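## Task

Take plate B38 out of nest N1, set it on the sealer's stage lying flat within the locators, and press the sealer's START button. Wait for the lamp to turn amber and then green. Touching the stage, the plate on it or its foil at any point between the cycle starting and the stage coming back out counts as failure. To be done, B38 must be sealed and seated on the stage, the stage must be out again, and the plate in N2 must be left untouched in its current state. Nothing may rely on the robot still holding it; release and move the gripper away at the end.

## Robot and tools

ROBOT. One arm (big_yam) with six revolute joints in this column order: waist, shoulder, elbow, wrist pitch, wrist yaw, wrist roll, plus a parallel two-finger gripper driven by a single number. Cameras: cam_head_left and cam_head_right (504x504 each) and cam_wrist (616x616) on a bracket on the hand. The point called pinch sits midway between the finger pads, roughly 1 cm back from the tips; the fingers point along its +z and close along its y. In the wrist camera frame +z looks forward, +x is right in the image, +y is down.

SCENE FRAME. Origin on the table surface straight under the arm base; +z up; looking along +x, +y is to the left. The base may sit slightly tilted on the table.

execute_actions. Argument actions is a list holding zero or one item. Empty list: no command, just the current state, with pictures. An action item: rows, a list of 1 to 15 rows, and optional steps (1 to 15, default 15). Each step lasts 1/30 s and applies one row; if rows run out, the last row is reused. A wait item has only steps (up to 300) and counts from the previous result, including your reply time. Optional pictures: true adds camera images to any result.

ROW LAYOUT. Single arm, so each row is one list of 7 numbers, each in [-1, 1]. The first six are joint offsets, not poses, on a scaled unit: multiply by 1.264 (waist), 1.32 (shoulder), 1.276 (elbow), 1.83 (wrist pitch), 1.686 (wrist yaw), 2.022 (wrist roll) to get radians. Every row is measured from the joint angles printed in the latest result that printed them; for a second call within the same reply, or before any result in the scene has shown angles, they are measured from where the arm is when that action begins. Rows do not add onto one another. The seventh number is the absolute gripper opening: +1 fully open (pad gap 0.094 m), -1 closed.

JOINT RANGES (rad): waist -2.880..2.880, shoulder 0.000..3.142, elbow 0.000..3.019, wrist pitch -1.693..1.571, wrist yaw -1.571..1.571, wrist roll -2.094..2.094. A call aiming more than 0.019 rad beyond an end is rejected and sends nothing. True ends may differ by up to 0.019 rad; a target past the true end is clipped there and the result may report "joint sent to its limit" (possibly about an earlier action). No such line does not prove more room exists.

SPEED. Per step, a joint's target may lead its measured angle by at most 0.264 (waist), 0.32 (shoulder), 0.276 (elbow), 0.33 (wrist pitch), 0.186 (wrist yaw), 0.522 (wrist roll) rad, and all targets are pulled back if they would shift the gripper over 70 mm from where it is measured. Big offsets therefore need several steps.

SAG. Sending zeros returns joints to the reference angles rather than holding, and the arm can droop with each action. To hold a posture, in a reply's first call send offsets that bring joints back to the angles you want, zeros afterwards, and overshoot further if a joint keeps ending short. Very small commanded moves of a few mm may not shift the hand at all.

TIMING. The arm keeps heading for your last target while you think or wait, until it has nearly stopped or a step is HELD. Each result is sampled 4 steps before its action ends; those steps finish during your reply, so an action needs at least 4 steps.

RESULT LINES. Joint positions and Joint velocities list the six joints (rad, rad/s) then the pad gap (m, m/s). grip_measured gives the opening on the command scale; readings may be offset by about 1 mm for the whole scene. "joint command not followed" means the clearance check altered or stopped targets (mount blocks and posts count as arm). HELD marks steps whose row was not fully sent. MOTOR HOT warns at 85 °C; at 100 °C an OVER-TEMPERATURE FAULT makes motors and gripper let go and the arm drops, so avoid long loaded holds.

GRIPPING. To hold a plate, command an opening below grip_measured: around 0.03 below is firm, less is gentler. Pad force caps near 50-62 N; thin parts get less.

zoom_image: camera (cam_head_left, cam_head_right or cam_wrist) and region [x0, y0, x1, y1] in pixels of that camera's latest image, origin top-left, at most 504 by 504.

read_manual: optional section "licences"; returns licence text only, no motion.

finished_scene: scene, the current scene's number. It cannot be reversed and reports whether the goal was met. Replying with no tool call ends everything.

SEALER. A red lamp means the plate is not seated or the stage was obstructed: fix it and press START again. Over the stage the wrist camera or its bracket can strike the sealer's front. Keep off the stage, plate and foil during a cycle. Loose items may occasionally get bumped by something else.

AVOID. Knocking anything off the table, dropping or slipping the plate, slamming, hard impacts and heavy pushing. Move smoothly and briskly, then open the gripper and back away before ending the scene.

Each tool is called after "Request:" as name(argument=value, ...) on one line, values as JSON.

## Session

Request:
execute_actions(actions=[])

Scene clock: 0.00 s of 6600.00 s.
grip_measured=+1.000
Joint positions: [-0.956  1.887  0.587  0.515 -0.427 -0.984  0.094]
Joint velocities: [-0.015 -0.005 -0.007 -0.007  0.022  0.007  0.   ]
Motor temperatures (°C, as the motors report them): [21 17 17 19 19 21]

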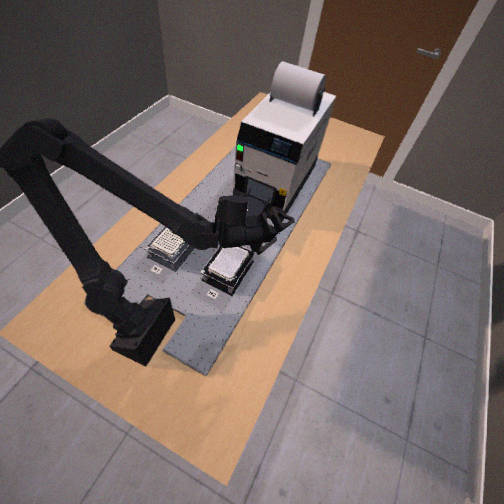

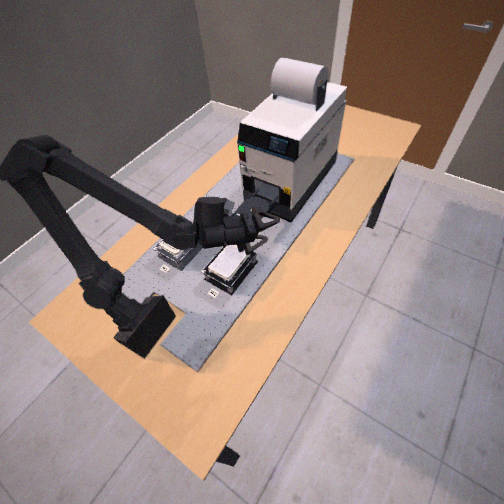

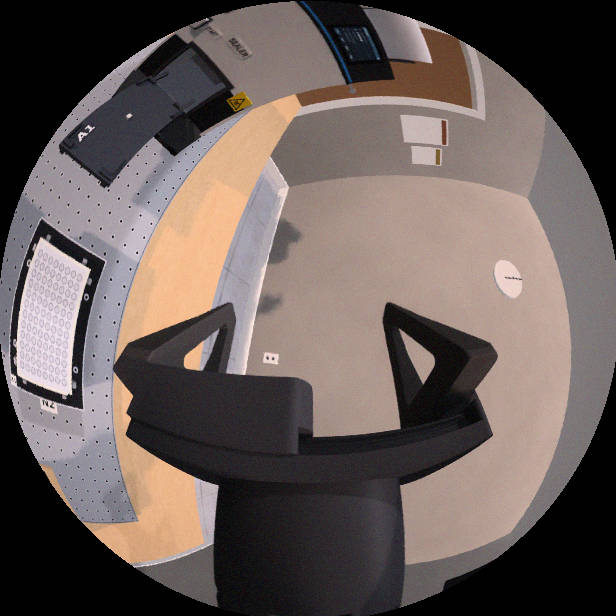

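Request:
zoom_image(camera="cam_head_left", region=[0, 100, 300, 400])

Request:
zoom_image(camera="cam_head_right", region=[0, 100, 300, 400])

Request:
zoom_image(camera="cam_head_left", region=[200, 50, 360, 250])

Region (0, 100, 300, 400) of cam_head_left's 504x504 image, scaled by 1.680, with more detail than that image has.

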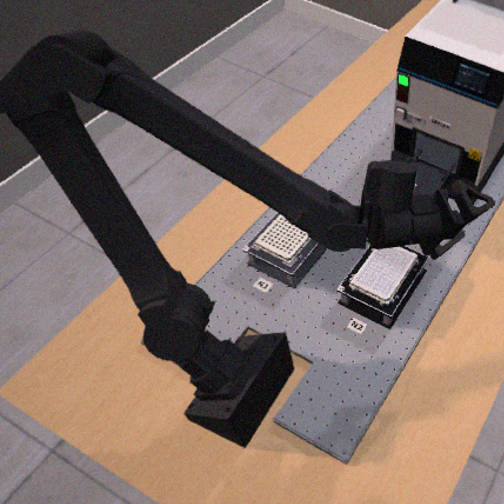

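Region (0, 100, 300, 400) of cam_head_right's 504x504 image, scaled by 1.680, with more detail than that image has.

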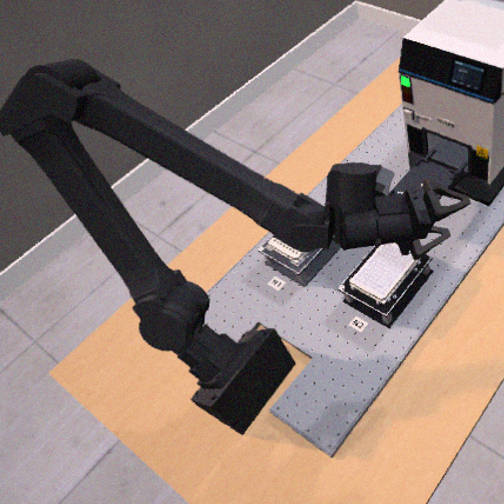

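Region (200, 50, 360, 250) of cam_head_left's 504x504 image, scaled by 2.520, with more detail than that image has; it fills the left 403 columns of this view, and the rest is white.

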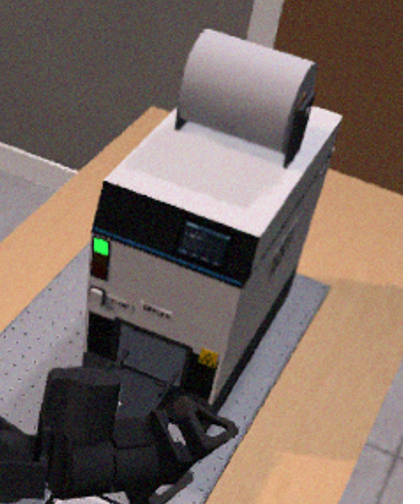

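Request:
zoom_image(camera="cam_head_left", region=[70, 250, 200, 380])

Request:
zoom_image(camera="cam_head_right", region=[70, 250, 200, 380])

Request:
zoom_image(camera="cam_wrist", region=[0, 0, 300, 300])

Region (70, 250, 200, 380) of cam_head_left's 504x504 image, scaled by 3.877, with more detail than that image has.

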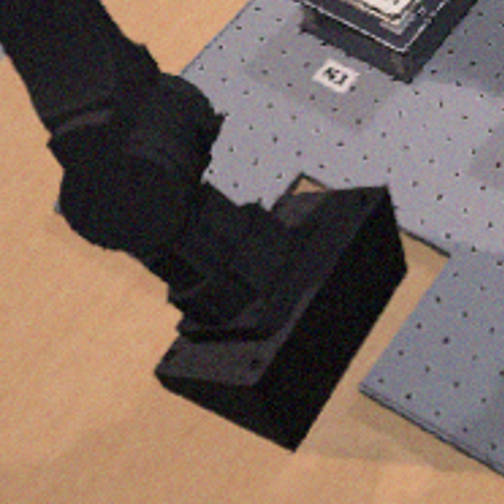

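Region (70, 250, 200, 380) of cam_head_right's 504x504 image, scaled by 3.877, with more detail than that image has.

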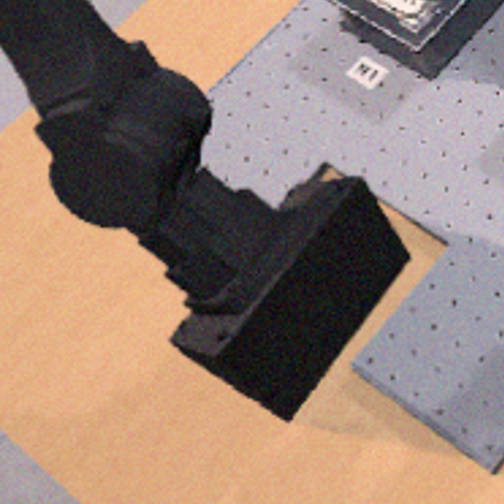

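Region (0, 0, 300, 300) of cam_wrist's 616x616 image, scaled by 1.680, with more detail than that image has.

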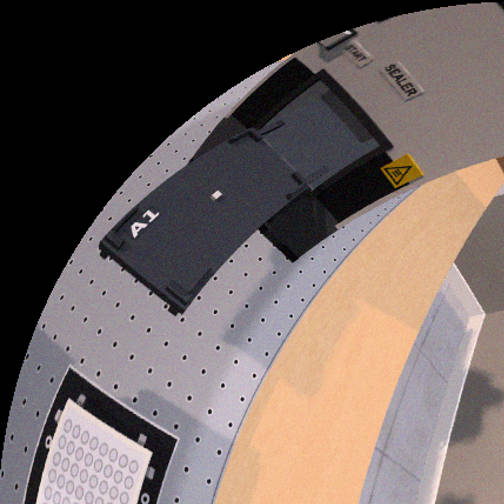

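Request:
zoom_image(camera="cam_head_left", region=[130, 200, 280, 350])

Request:
zoom_image(camera="cam_wrist", region=[0, 180, 260, 440])

Region (130, 200, 280, 350) of cam_head_left's 504x504 image, scaled by 3.360, with more detail than that image has.

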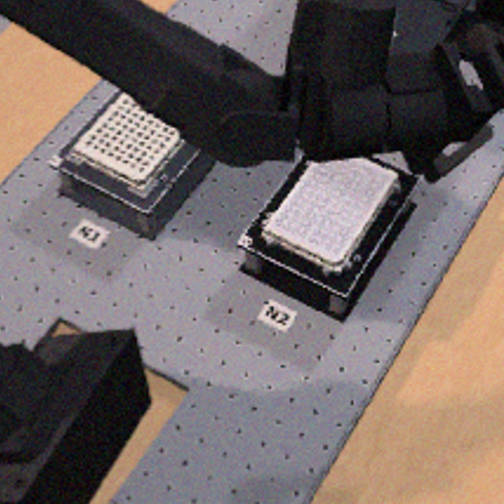

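Region (0, 180, 260, 440) of cam_wrist's 616x616 image, scaled by 1.938, with more detail than that image has.

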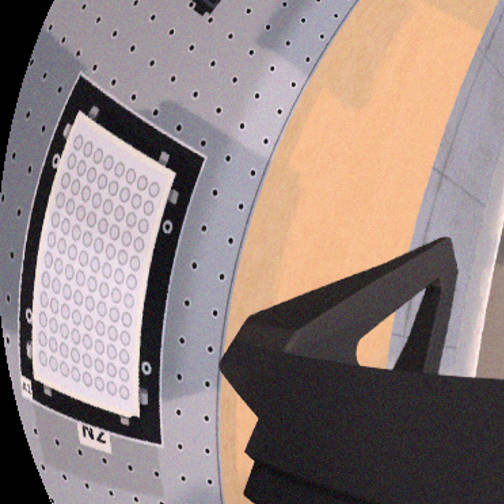

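Request:
execute_actions(actions=[{"rows": [[0.01,-0.018,0.004,-0.022,-0.008,0.013,1],[0.025,-0.043,0.011,-0.054,-0.018,0.032,1],[0.045,-0.078,0.019,-0.098,-0.033,0.057,1],[0.07,-0.121,0.03,-0.152,-0.052,0.089,1],[0.095,-0.164,0.04,-0.206,-0.07,0.12,1],[0.12,-0.207,0.051,-0.26,-0.089,0.152,1],[0.145,-0.25,0.061,-0.314,-0.107,0.183,1],[0.175,-0.302,0.074,-0.38,-0.129,0.221,1]], "steps": 15}])

Scene clock: 5.40 s of 6600.00 s.
grip_measured=+1.000
Joint positions: [-0.77   1.532  0.616 -0.093 -0.638 -0.69   0.094]
Joint velocities: [ 0.718 -1.197  0.31  -1.292 -0.198  0.974  0.   ]
Motor temperatures (°C, as the motors report them): [21 17 18 19 19 21]
Steps of this call (steps 1 to 90: nothing new was sent; then 2.03 s passed at rest; steps 91 to 101: the first 11 steps of this action). Readings (joint positions):
91: [-0.956 1.885 0.587 0.509 -0.432 -0.982]
92: [-0.955 1.880 0.587 0.487 -0.443 -0.972]
94: [-0.942 1.841 0.587 0.380 -0.485 -0.929]
98: [-0.853 1.672 0.591 0.095 -0.589 -0.800]
101: the state above

Request:
execute_actions(actions=[{"rows": [[0.035,-0.045,0.054,-0.063,-0.009,0.085,1],[0.047,-0.066,0.059,-0.09,-0.018,0.1,1],[0.063,-0.094,0.066,-0.124,-0.03,0.12,1],[0.081,-0.124,0.073,-0.162,-0.043,0.143,1],[0.1,-0.157,0.081,-0.203,-0.057,0.167,1],[0.119,-0.19,0.09,-0.245,-0.071,0.191,1],[0.138,-0.224,0.098,-0.287,-0.086,0.216,1],[0.156,-0.254,0.105,-0.325,-0.099,0.238,1],[0.172,-0.281,0.112,-0.359,-0.11,0.258,1],[0.186,-0.305,0.118,-0.389,-0.12,0.276,1],[0.196,-0.323,0.122,-0.412,-0.128,0.289,1],[0.2033,-0.3356,0.1254,-0.4273,-0.1335,0.2977,1]], "steps": 15}])

Request:
execute_actions(actions=[{"steps": 20}], pictures=true)

Scene clock: 6.03 s of 6600.00 s.
grip_measured=+1.000
Joint positions: [-0.582  1.199  0.692 -0.698 -0.831 -0.291  0.094]
Joint velocities: [ 0.689 -1.226  0.369 -1.77  -0.447  1.062  0.   ]
Motor temperatures (°C, as the motors report them): [21 18 19 19 19 21]
Steps of this call (steps 1 to 4: the last 4 steps of your previous action; steps 5 to 8: the robot went on to your last target; steps 9 to 19: the first 11 steps of this action). Readings (joint positions):
9: [-0.727 1.469 0.663 -0.173 -0.648 -0.563]
10: [-0.727 1.470 0.663 -0.193 -0.656 -0.551]
12: [-0.721 1.453 0.663 -0.277 -0.688 -0.510]
16: [-0.653 1.325 0.667 -0.518 -0.772 -0.392]
19: the state above

Scene clock: 6.70 s of 6600.00 s.
grip_measured=+1.000
Joint positions: [-0.512  1.087  0.761 -0.865 -0.865 -0.1    0.094]
Joint velocities: [-0.005  0.024  0.012 -0.022  0.037 -0.007  0.   ]
Motor temperatures (°C, as the motors report them): [21 17 19 19 19 21]
Kept back: nothing.
Steps of this call (steps 1 to 4: the last 4 steps of your previous action; steps 5 to 20: the robot went on to your last target). Readings (joint positions):
1: [-0.559 1.158 0.707 -0.757 -0.848 -0.253]
2: [-0.539 1.120 0.720 -0.803 -0.858 -0.222]
4: [-0.515 1.069 0.744 -0.844 -0.865 -0.178]
8: [-0.512 1.059 0.761 -0.858 -0.866 -0.132]
20: the state above

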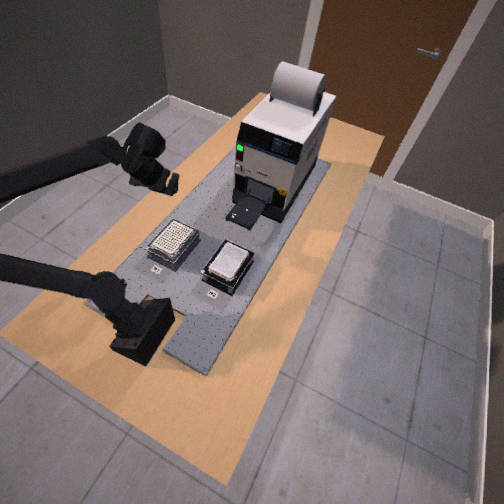

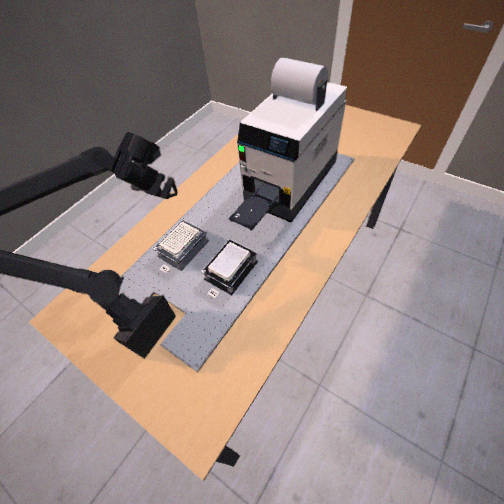

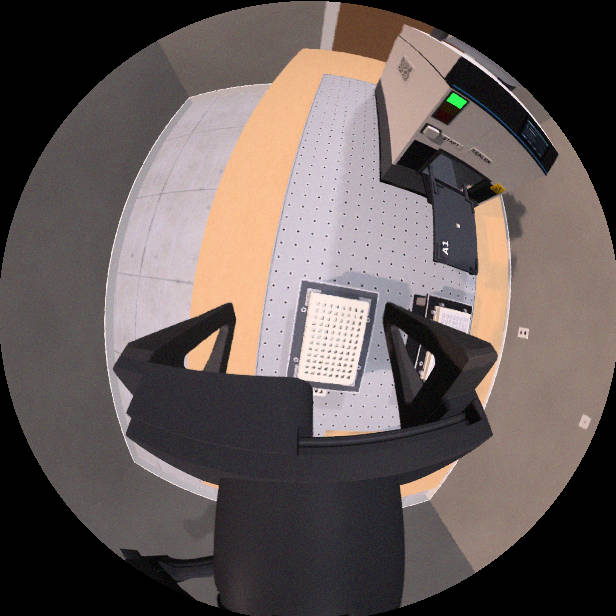

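Request:
zoom_image(camera="cam_wrist", region=[300, 0, 600, 300])

Request:
zoom_image(camera="cam_wrist", region=[230, 230, 430, 430])

Region (300, 0, 600, 300) of cam_wrist's 616x616 image, scaled by 1.680, with more detail than that image has.

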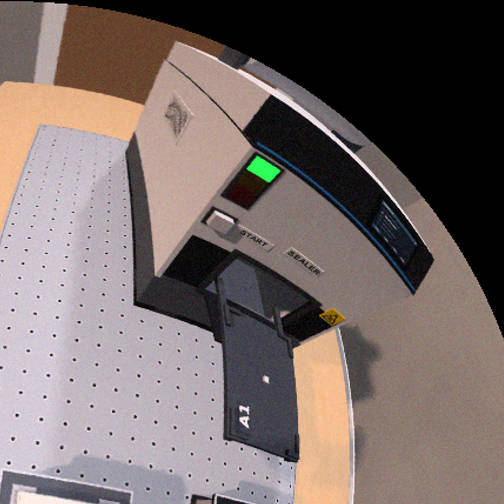

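Region (230, 230, 430, 430) of cam_wrist's 616x616 image, scaled by 2.520, with more detail than that image has.

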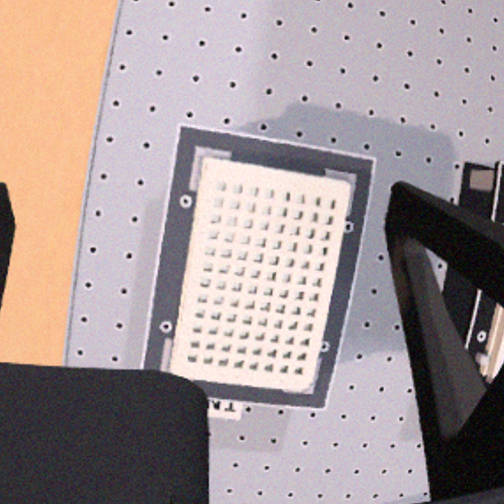

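Request:
zoom_image(camera="cam_wrist", region=[100, 0, 352, 252])

Request:
zoom_image(camera="cam_wrist", region=[60, 200, 312, 452])

Request:
zoom_image(camera="cam_wrist", region=[364, 364, 616, 616])

Region (100, 0, 352, 252) of cam_wrist's 616x616 image, scaled by 2.000, with more detail than that image has.

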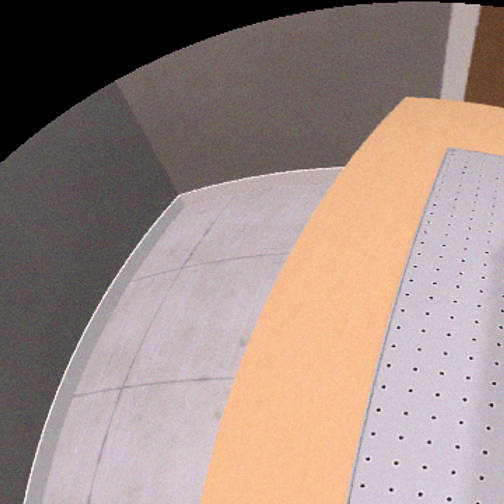

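Region (60, 200, 312, 452) of cam_wrist's 616x616 image, scaled by 2.000, with more detail than that image has.

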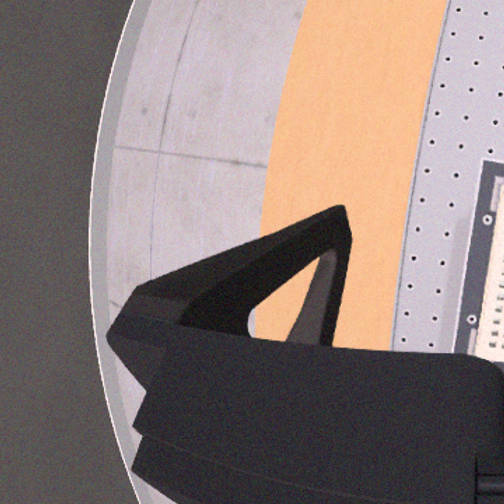

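Region (364, 364, 616, 616) of cam_wrist's 616x616 image, scaled by 2.000, with more detail than that image has.

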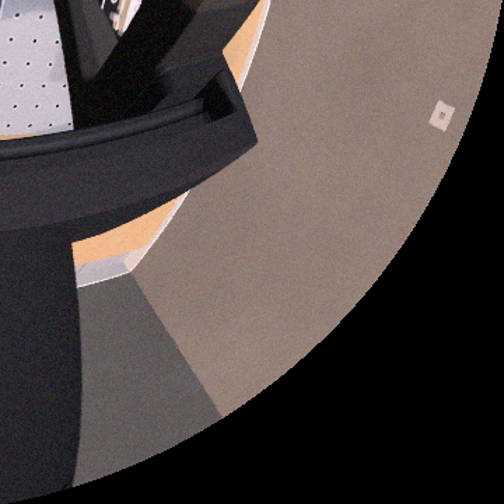

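Request:
zoom_image(camera="cam_head_left", region=[215, 135, 315, 235])

Request:
zoom_image(camera="cam_head_right", region=[215, 135, 315, 235])

Request:
zoom_image(camera="cam_head_right", region=[145, 205, 225, 285])

Region (215, 135, 315, 235) of cam_head_left's 504x504 image, scaled by 5.040, with more detail than that image has.

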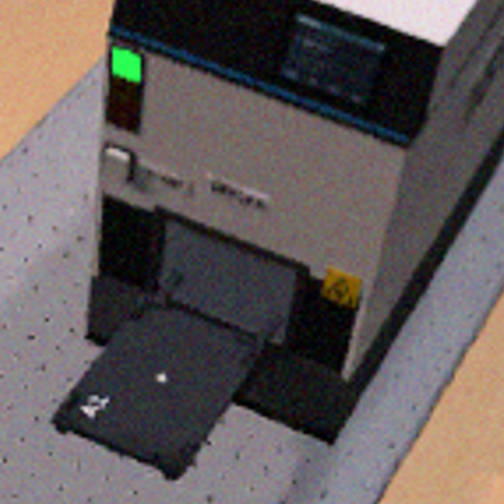

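Region (215, 135, 315, 235) of cam_head_right's 504x504 image, scaled by 5.040, with more detail than that image has.

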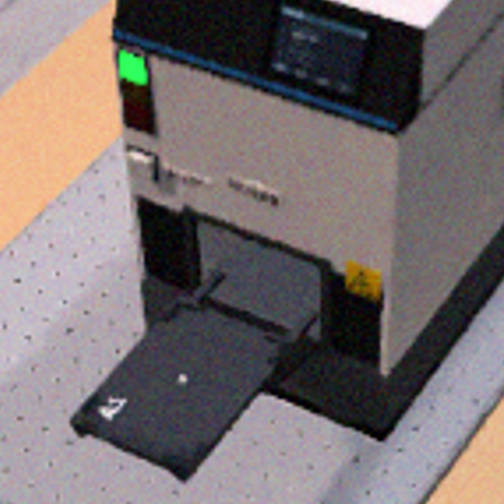

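Region (145, 205, 225, 285) of cam_head_right's 504x504 image, scaled by 6.300, with more detail than that image has.

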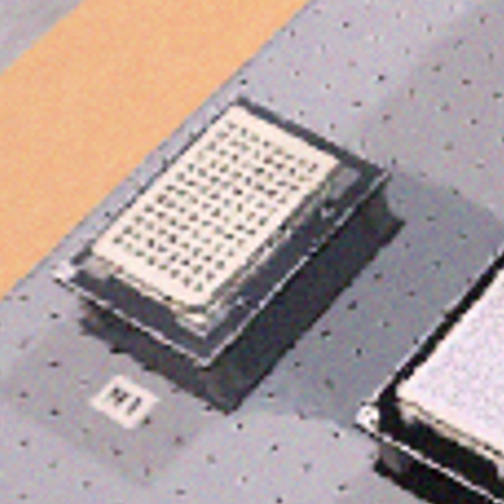

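Request:
execute_actions(actions=[{"rows": [[-0.001,0.004,0.012,0.002,0,0,1],[-0.002,0.012,0.015,0.005,0.001,0,1],[-0.004,0.024,0.019,0.01,0.001,-0.001,1],[-0.007,0.04,0.023,0.016,0.002,-0.001,1],[-0.01,0.058,0.029,0.023,0.003,-0.002,1],[-0.013,0.079,0.035,0.032,0.004,-0.003,1],[-0.017,0.102,0.042,0.041,0.005,-0.003,1],[-0.021,0.126,0.049,0.051,0.006,-0.004,1],[-0.026,0.152,0.057,0.061,0.007,-0.005,1],[-0.03,0.178,0.065,0.072,0.008,-0.006,1],[-0.034,0.204,0.073,0.082,0.009,-0.007,1],[-0.039,0.23,0.081,0.093,0.011,-0.008,1],[-0.043,0.256,0.089,0.103,0.012,-0.009,1],[-0.048,0.282,0.097,0.114,0.013,-0.01,1],[-0.052,0.308,0.104,0.125,0.014,-0.011,1]], "steps": 15}])

Scene clock: 14.33 s of 6600.00 s.
grip_measured=+1.000
Joint positions: [-0.527  1.279  0.799 -0.765 -0.856 -0.1    0.094]
Joint velocities: [-0.161  1.138  0.32   0.549  0.051 -0.051  0.   ]
Motor temperatures (°C, as the motors report them): [21 17 20 19 19 21]
Steps of this call (steps 1 to 15: the robot went on to your last target; steps 16 to 90: nothing new was sent; then 4.27 s passed at rest; steps 91 to 101: the first 11 steps of this action). Readings (joint positions):
91: [-0.512 1.087 0.761 -0.865 -0.865 -0.098]
92: [-0.512 1.088 0.761 -0.865 -0.865 -0.098]
94: [-0.512 1.095 0.761 -0.860 -0.865 -0.098]
98: [-0.515 1.172 0.771 -0.818 -0.861 -0.098]
101: the state above

Request:
execute_actions(actions=[{"rows": [[-0.043,0.181,0.08,0.078,0.01,-0.012,1],[-0.047,0.205,0.087,0.087,0.011,-0.012,1],[-0.052,0.232,0.095,0.098,0.012,-0.013,1],[-0.056,0.259,0.103,0.109,0.013,-0.014,1],[-0.061,0.286,0.112,0.12,0.014,-0.015,1],[-0.066,0.313,0.12,0.131,0.016,-0.016,1],[-0.07,0.34,0.128,0.142,0.017,-0.017,1],[-0.075,0.367,0.136,0.153,0.018,-0.018,1],[-0.079,0.391,0.144,0.162,0.019,-0.018,1],[-0.082,0.412,0.15,0.171,0.02,-0.019,1],[-0.085,0.43,0.155,0.178,0.021,-0.02,1],[-0.088,0.445,0.16,0.184,0.022,-0.02,1],[-0.09,0.455,0.163,0.188,0.022,-0.021,1],[-0.091,0.46,0.165,0.19,0.0225,-0.021,1],[-0.091,0.4629,0.1654,0.1913,0.0225,-0.0208,1]], "steps": 15}])

Request:
execute_actions(actions=[{"steps": 20}], pictures=true)

Scene clock: 15.00 s of 6600.00 s.
grip_measured=+1.000
Joint positions: [-0.609  1.782  0.964 -0.476 -0.824 -0.125  0.094]
Joint velocities: [-0.181  1.07   0.208  0.486  0.095 -0.066  0.   ]
Motor temperatures (°C, as the motors report them): [21 17 20 19 19 21]
Steps of this call (steps 1 to 4: the last 4 steps of your previous action; steps 5 to 9: the robot went on to your last target; steps 10 to 20: the first 11 steps of this action). Readings (joint positions):
10: [-0.571 1.518 0.856 -0.648 -0.841 -0.110]
11: [-0.571 1.518 0.858 -0.642 -0.841 -0.111]
13: [-0.573 1.537 0.870 -0.616 -0.840 -0.114]
17: [-0.589 1.662 0.930 -0.534 -0.832 -0.121]
20: the state above

Scene clock: 15.67 s of 6600.00 s.
grip_measured=+1.000
Joint positions: [-0.635  1.896  0.971 -0.429 -0.817 -0.132  0.094]
Joint velocities: [-0.015 -0.005 -0.012 -0.022 -0.081 -0.007  0.   ]
Motor temperatures (°C, as the motors report them): [21 17 20 19 19 21]
Kept back: nothing.
Steps of this call (steps 1 to 4: the last 4 steps of your previous action; steps 5 to 20: the robot went on to your last target). Readings (joint positions):
1: [-0.616 1.817 0.969 -0.461 -0.822 -0.126]
2: [-0.622 1.848 0.971 -0.450 -0.820 -0.127]
4: [-0.631 1.892 0.971 -0.440 -0.817 -0.129]
8: [-0.635 1.912 0.971 -0.436 -0.817 -0.130]
20: the state above

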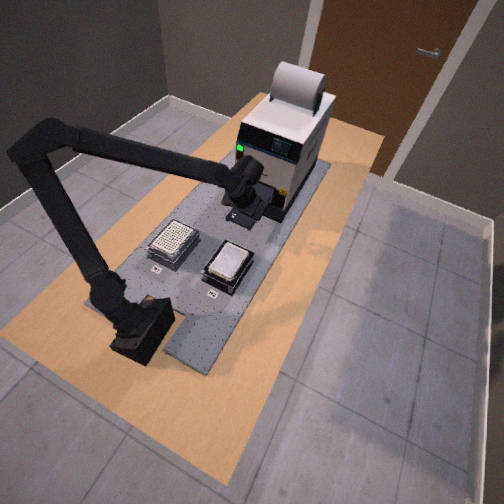

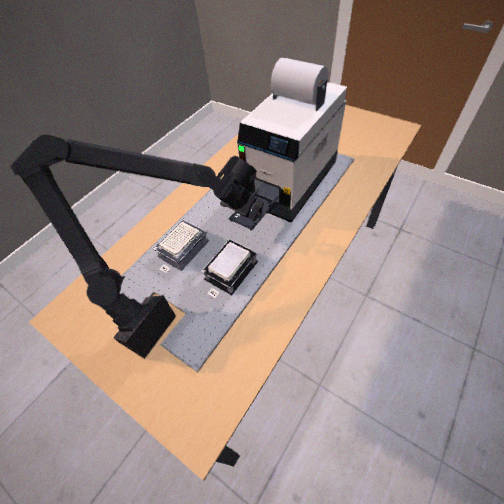

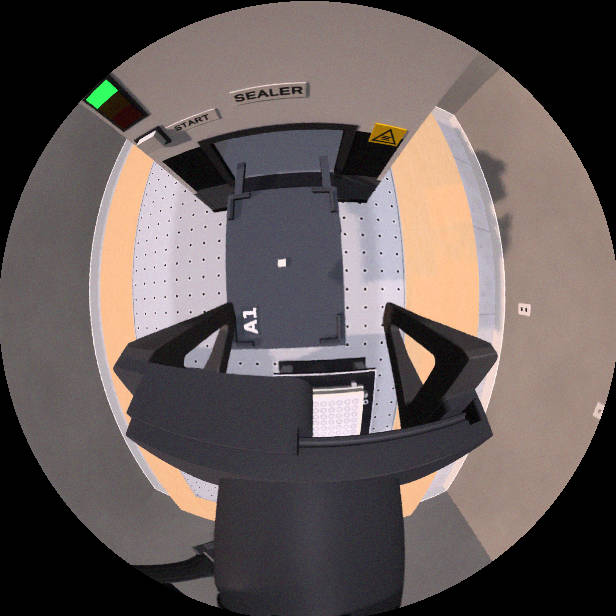

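Request:
zoom_image(camera="cam_wrist", region=[180, 120, 432, 372])

Request:
zoom_image(camera="cam_wrist", region=[70, 60, 250, 240])

Region (180, 120, 432, 372) of cam_wrist's 616x616 image, scaled by 2.000, with more detail than that image has.

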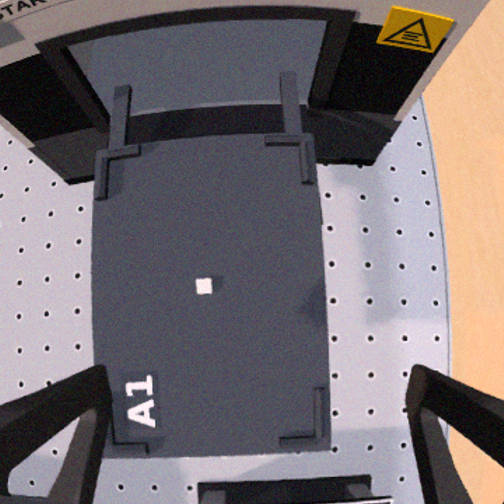

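Region (70, 60, 250, 240) of cam_wrist's 616x616 image, scaled by 2.800, with more detail than that image has.

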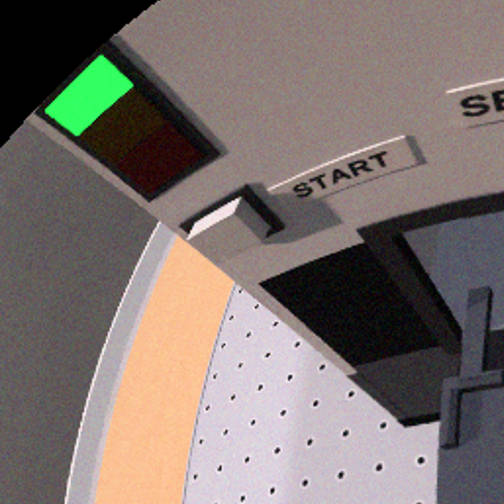

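Request:
zoom_image(camera="cam_wrist", region=[252, 233, 312, 293])

Request:
zoom_image(camera="cam_wrist", region=[290, 170, 370, 250])

Request:
zoom_image(camera="cam_wrist", region=[290, 290, 370, 370])

Region (252, 233, 312, 293) of cam_wrist's 616x616 image, scaled by 8.400, with more detail than that image has.

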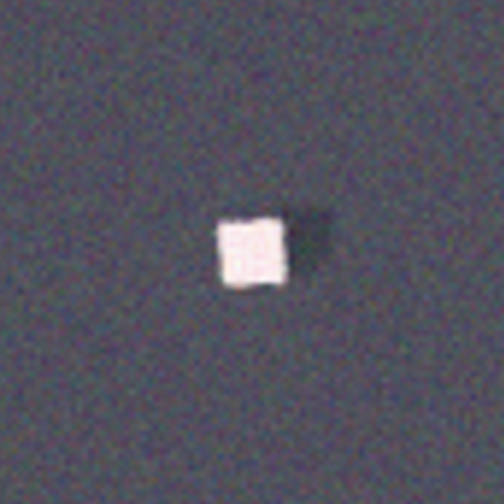

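Region (290, 170, 370, 250) of cam_wrist's 616x616 image, scaled by 6.300, with more detail than that image has.

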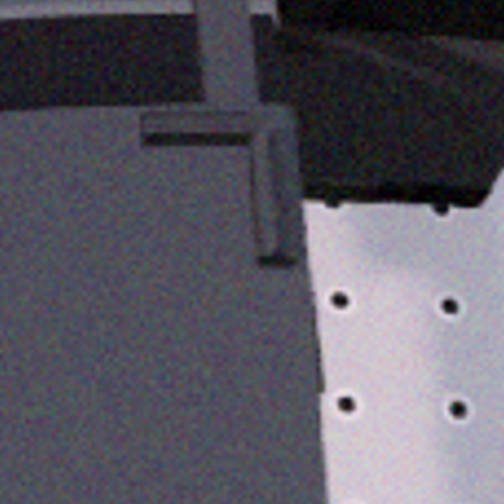

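Region (290, 290, 370, 370) of cam_wrist's 616x616 image, scaled by 6.300, with more detail than that image has.

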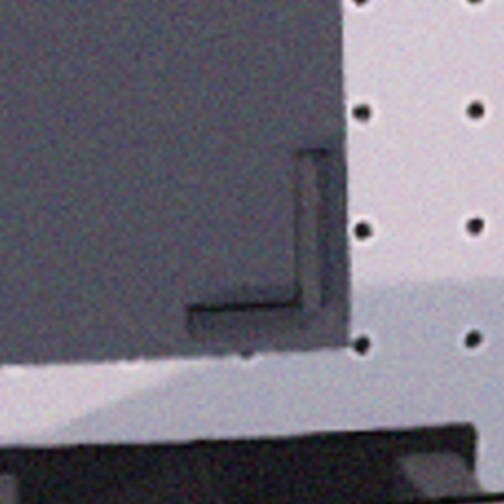

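Request:
execute_actions(actions=[{"rows": [[0.003,0.001,0.03,0.015,0.001,0.003,1],[0.008,0.002,0.029,0.02,0.002,0.007,1],[0.014,0.004,0.028,0.027,0.003,0.012,1],[0.021,0.006,0.027,0.034,0.004,0.017,1],[0.029,0.008,0.025,0.043,0.005,0.023,1],[0.037,0.01,0.024,0.052,0.007,0.03,1],[0.045,0.012,0.022,0.062,0.008,0.037,1],[0.053,0.014,0.021,0.071,0.01,0.043,1],[0.061,0.016,0.02,0.08,0.011,0.05,1],[0.068,0.018,0.018,0.087,0.013,0.056,1],[0.074,0.02,0.017,0.094,0.014,0.061,1],[0.078,0.021,0.016,0.099,0.015,0.064,1],[0.0815,0.022,0.0157,0.1027,0.0154,0.0668,1]], "steps": 15}])

Request:
execute_actions(actions=[{"steps": 20}], pictures=true)

Scene clock: 18.43 s of 6600.00 s.
grip_measured=+1.000
Joint positions: [-0.589  1.898  0.971 -0.297 -0.797 -0.063  0.094]
Joint velocities: [0.357 0.044 0.007 0.432 0.081 0.256 0.   ]
Motor temperatures (°C, as the motors report them): [21 18 21 19 19 21]
Steps of this call (steps 1 to 15: the robot went on to your last target; steps 16 to 72: nothing new was sent; steps 73 to 83: the first 11 steps of this action). Readings (joint positions):
73: [-0.635 1.896 0.971 -0.426 -0.817 -0.133]
74: [-0.635 1.896 0.971 -0.421 -0.816 -0.132]
76: [-0.635 1.896 0.971 -0.403 -0.814 -0.126]
80: [-0.620 1.896 0.971 -0.345 -0.804 -0.094]
83: the state above

Scene clock: 19.10 s of 6600.00 s.
grip_measured=+1.000
Joint positions: [-0.539  1.909  0.971 -0.255 -0.793 -0.008  0.094]
Joint velocities: [-0.015 -0.015  0.002  0.002 -0.095  0.007  0.   ]
Motor temperatures (°C, as the motors report them): [22 18 21 19 19 21]
Kept back: nothing.
Steps of this call (steps 1 to 4: the last 4 steps of your previous action; steps 5 to 20: the robot went on to your last target). Readings (joint positions):
1: [-0.577 1.900 0.971 -0.284 -0.796 -0.053]
2: [-0.566 1.902 0.971 -0.273 -0.795 -0.044]
4: [-0.548 1.905 0.971 -0.260 -0.795 -0.031]
8: [-0.539 1.909 0.971 -0.257 -0.794 -0.017]
20: the state above

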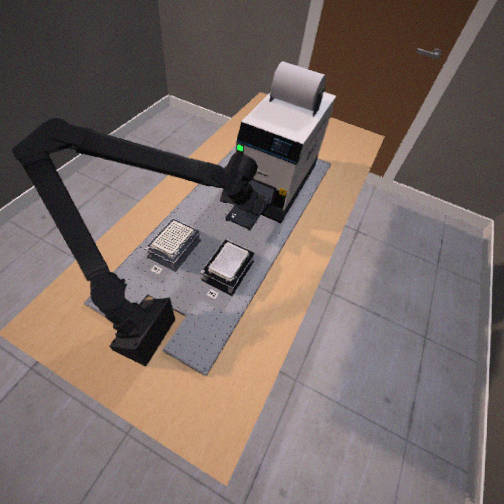

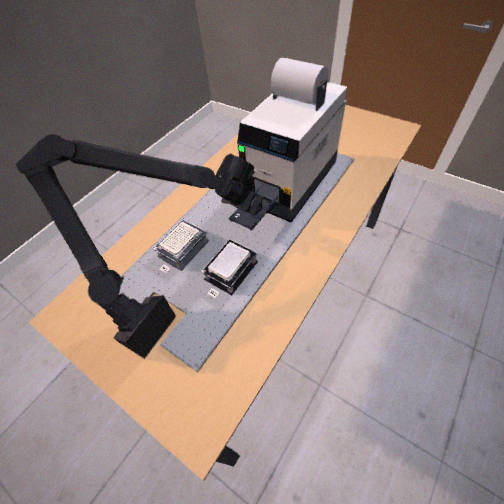

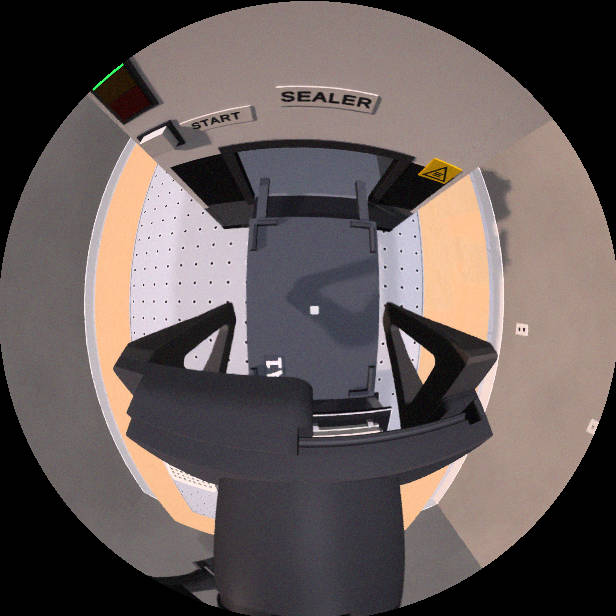

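Request:
zoom_image(camera="cam_wrist", region=[210, 200, 410, 400])

Region (210, 200, 410, 400) of cam_wrist's 616x616 image, scaled by 2.520, with more detail than that image has.

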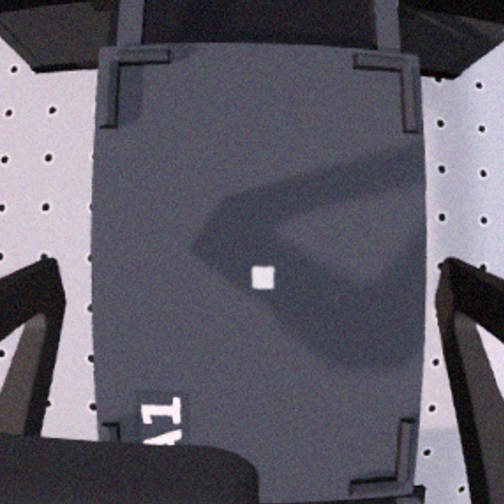

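Request:
zoom_image(camera="cam_wrist", region=[80, 50, 280, 250])

Request:
zoom_image(camera="cam_wrist", region=[200, 80, 452, 332])

Region (80, 50, 280, 250) of cam_wrist's 616x616 image, scaled by 2.520, with more detail than that image has.

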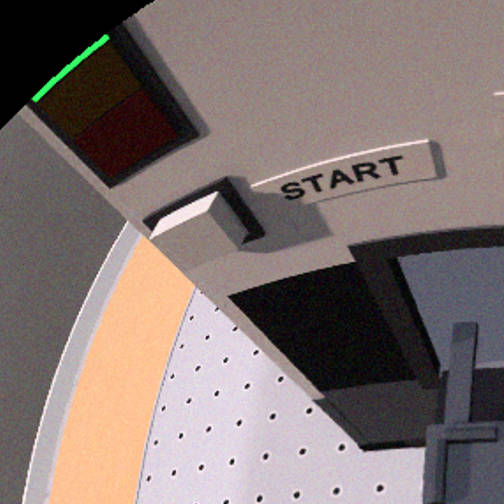

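Region (200, 80, 452, 332) of cam_wrist's 616x616 image, scaled by 2.000, with more detail than that image has.

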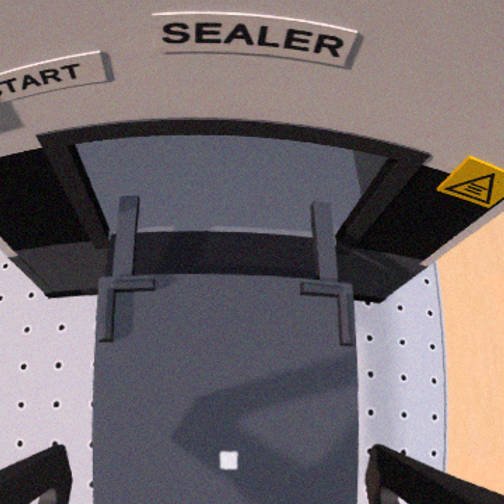

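Request:
zoom_image(camera="cam_wrist", region=[364, 60, 564, 260])

Region (364, 60, 564, 260) of cam_wrist's 616x616 image, scaled by 2.520, with more detail than that image has.

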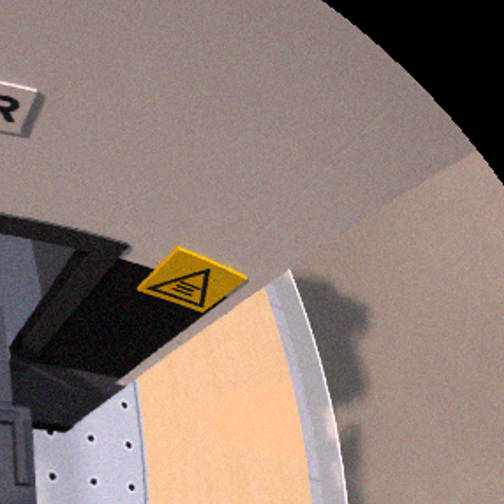

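Request:
execute_actions(actions=[{"rows": [[0.006,-0.005,0.015,0.008,0,0.006,1],[0.008,-0.015,0.015,0.008,0.001,0.008,1],[0.011,-0.03,0.012,0.008,0.002,0.012,1],[0.015,-0.048,0.004,0.009,0.004,0.017,1],[0.021,-0.07,-0.008,0.009,0.006,0.023,1],[0.028,-0.094,-0.024,0.01,0.008,0.03,1],[0.035,-0.12,-0.043,0.01,0.01,0.037,1],[0.043,-0.147,-0.064,0.011,0.013,0.045,1],[0.051,-0.174,-0.087,0.012,0.015,0.052,1],[0.059,-0.201,-0.111,0.012,0.017,0.06,1],[0.067,-0.228,-0.135,0.013,0.02,0.067,1],[0.075,-0.255,-0.159,0.014,0.022,0.075,1],[0.083,-0.282,-0.183,0.014,0.024,0.082,1],[0.091,-0.309,-0.207,0.015,0.027,0.09,1],[0.099,-0.336,-0.231,0.015,0.029,0.097,1]], "steps": 15}])

Request:
execute_actions(actions=[{"rows": [[0.03,-0.085,-0.085,0.004,0.006,0.035,1],[0.037,-0.112,-0.109,0.004,0.008,0.042,1],[0.044,-0.139,-0.133,0.005,0.01,0.049,1],[0.051,-0.166,-0.157,0.005,0.012,0.056,1],[0.058,-0.192,-0.181,0.006,0.014,0.063,1],[0.064,-0.217,-0.204,0.006,0.016,0.07,1],[0.07,-0.24,-0.226,0.007,0.018,0.076,1],[0.076,-0.261,-0.246,0.007,0.02,0.082,1],[0.081,-0.28,-0.264,0.008,0.022,0.087,1],[0.085,-0.296,-0.279,0.008,0.023,0.091,1],[0.088,-0.309,-0.291,0.008,0.024,0.095,1],[0.091,-0.319,-0.3,0.008,0.025,0.098,1],[0.093,-0.326,-0.306,0.008,0.025,0.1,1],[0.094,-0.33,-0.31,0.008,0.026,0.101,1],[0.094,-0.332,-0.312,0.008,0.026,0.102,1]], "steps": 15}])

Request:
execute_actions(actions=[{"steps": 12}])

Scene clock: 26.20 s of 6600.00 s.
grip_measured=+1.000
Joint positions: [-0.507  1.688  0.858 -0.245 -0.764  0.067  0.094]
Joint velocities: [ 0.357 -1.372 -0.799  0.061  0.007  0.3    0.   ]
Motor temperatures (°C, as the motors report them): [22 18 21 19 19 21]
Steps of this call (steps 1 to 15: the robot went on to your last target; steps 16 to 90: nothing new was sent; then 3.73 s passed at rest; steps 91 to 101: the first 11 steps of this action). Readings (joint positions):
91: [-0.539 1.909 0.971 -0.255 -0.793 -0.007]
92: [-0.539 1.909 0.971 -0.255 -0.793 -0.006]
94: [-0.539 1.901 0.971 -0.255 -0.790 0.000]
98: [-0.532 1.817 0.933 -0.251 -0.774 0.032]
101: the state above

Scene clock: 26.70 s of 6600.00 s.
grip_measured=+1.000
Joint positions: [-0.363  1.133  0.401 -0.237 -0.716  0.257  0.094]
Joint velocities: [ 0.181 -0.611 -0.589 -0.002  0.007  0.3    0.   ]
Motor temperatures (°C, as the motors report them): [22 18 21 19 19 21]
Steps of this call (steps 1 to 4: the last 4 steps of your previous action; steps 5 to 15: the first 11 steps of this action, its rows measured from where the robot was after step 4). Readings (joint positions):
4: [-0.450 1.511 0.742 -0.238 -0.751 0.120]
5: [-0.437 1.470 0.710 -0.237 -0.748 0.132]
6: [-0.426 1.428 0.675 -0.237 -0.745 0.144]
8: [-0.410 1.347 0.604 -0.237 -0.738 0.169]
12: [-0.384 1.209 0.477 -0.237 -0.724 0.222]
15: the state above

Scene clock: 27.10 s of 6600.00 s.
grip_measured=+1.000
Joint positions: [-0.345  1.075  0.343 -0.237 -0.71   0.312  0.094]
Joint velocities: [ 0.005  0.005 -0.012 -0.002  0.007  0.037  0.   ]
Motor temperatures (°C, as the motors report them): [22 18 21 19 19 21]
Kept back: nothing.
Steps of this call (steps 1 to 4: the last 4 steps of your previous action; steps 5 to 12: the robot went on to your last target). Readings (joint positions):
1: [-0.357 1.114 0.382 -0.237 -0.714 0.267]
2: [-0.352 1.099 0.367 -0.237 -0.713 0.276]
4: [-0.346 1.080 0.348 -0.237 -0.711 0.290]
8: [-0.345 1.075 0.343 -0.237 -0.710 0.306]
12: the state above

Request:
execute_actions(actions=[{"rows": [[0.014,-0.005,-0.003,0.009,0.003,0.009,1],[0.018,-0.011,-0.008,0.01,0.004,0.012,1],[0.023,-0.018,-0.014,0.011,0.005,0.016,1],[0.029,-0.025,-0.021,0.012,0.007,0.02,1],[0.034,-0.032,-0.027,0.013,0.008,0.023,1],[0.038,-0.038,-0.033,0.0135,0.0095,0.026,1],[0.0419,-0.0432,-0.0376,0.0142,0.0107,0.0287,1]], "steps": 15}])

Request:
execute_actions(actions=[{"steps": 10}], pictures=true)

Scene clock: 27.77 s of 6600.00 s.
grip_measured=+1.000
Joint positions: [-0.305  1.022  0.297 -0.226 -0.696  0.352  0.094]
Joint velocities: [-0.005 -0.034 -0.007 -0.007  0.051  0.051  0.   ]
Motor temperatures (°C, as the motors report them): [22 18 21 19 19 21]
Steps of this call (steps 1 to 9: the robot went on to your last target; steps 10 to 20: the first 11 steps of this action). Readings (joint positions):
10: [-0.345 1.075 0.343 -0.236 -0.709 0.317]
11: [-0.344 1.075 0.342 -0.235 -0.707 0.318]
13: [-0.338 1.068 0.337 -0.231 -0.702 0.326]
17: [-0.312 1.033 0.308 -0.226 -0.696 0.344]
20: the state above

Scene clock: 28.10 s of 6600.00 s.
grip_measured=+1.000
Joint positions: [-0.304  1.022  0.296 -0.225 -0.695  0.359  0.094]
Joint velocities: [-0.024 -0.024 -0.007 -0.012 -0.066 -0.022  0.   ]
Motor temperatures (°C, as the motors report them): [22 18 21 19 19 21]
Kept back: nothing.
Steps of this call (steps 1 to 4: the last 4 steps of your previous action; steps 5 to 10: the robot went on to your last target). Readings (joint positions):
1: [-0.304 1.022 0.296 -0.226 -0.695 0.354]
2: [-0.304 1.022 0.296 -0.226 -0.695 0.355]
4: [-0.304 1.022 0.296 -0.225 -0.695 0.357]
8: [-0.304 1.022 0.296 -0.225 -0.695 0.359]
10: the state above

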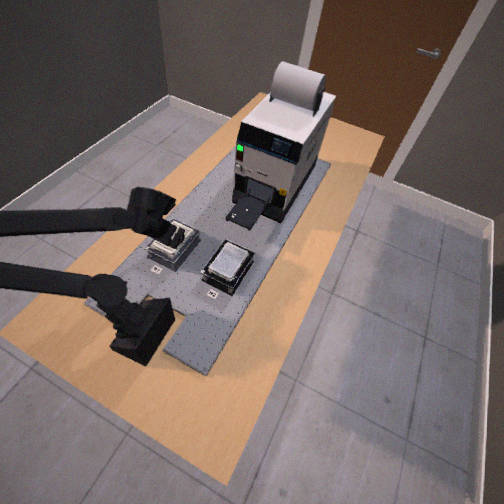

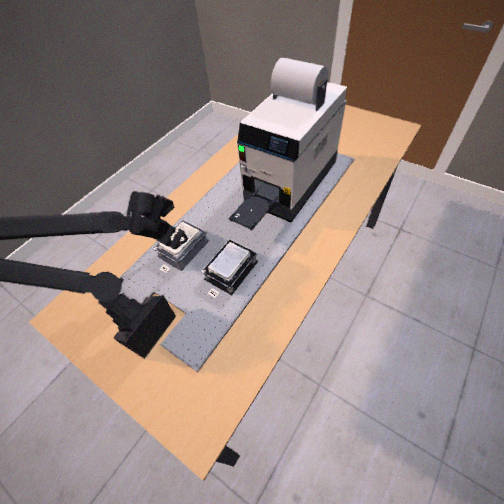

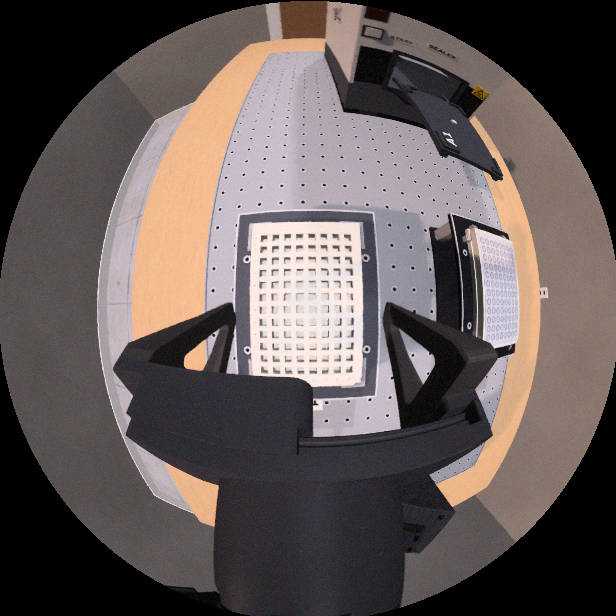

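Request:
zoom_image(camera="cam_wrist", region=[210, 200, 410, 400])

Region (210, 200, 410, 400) of cam_wrist's 616x616 image, scaled by 2.520, with more detail than that image has.

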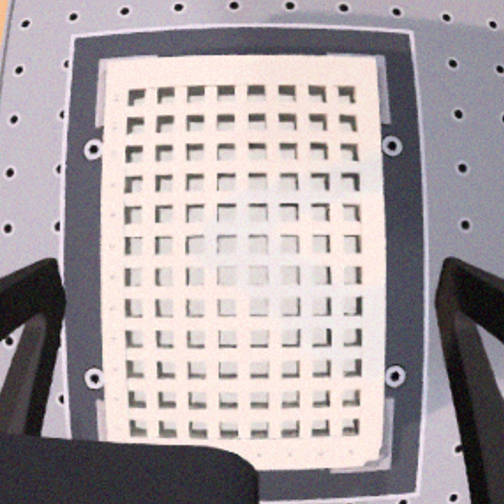

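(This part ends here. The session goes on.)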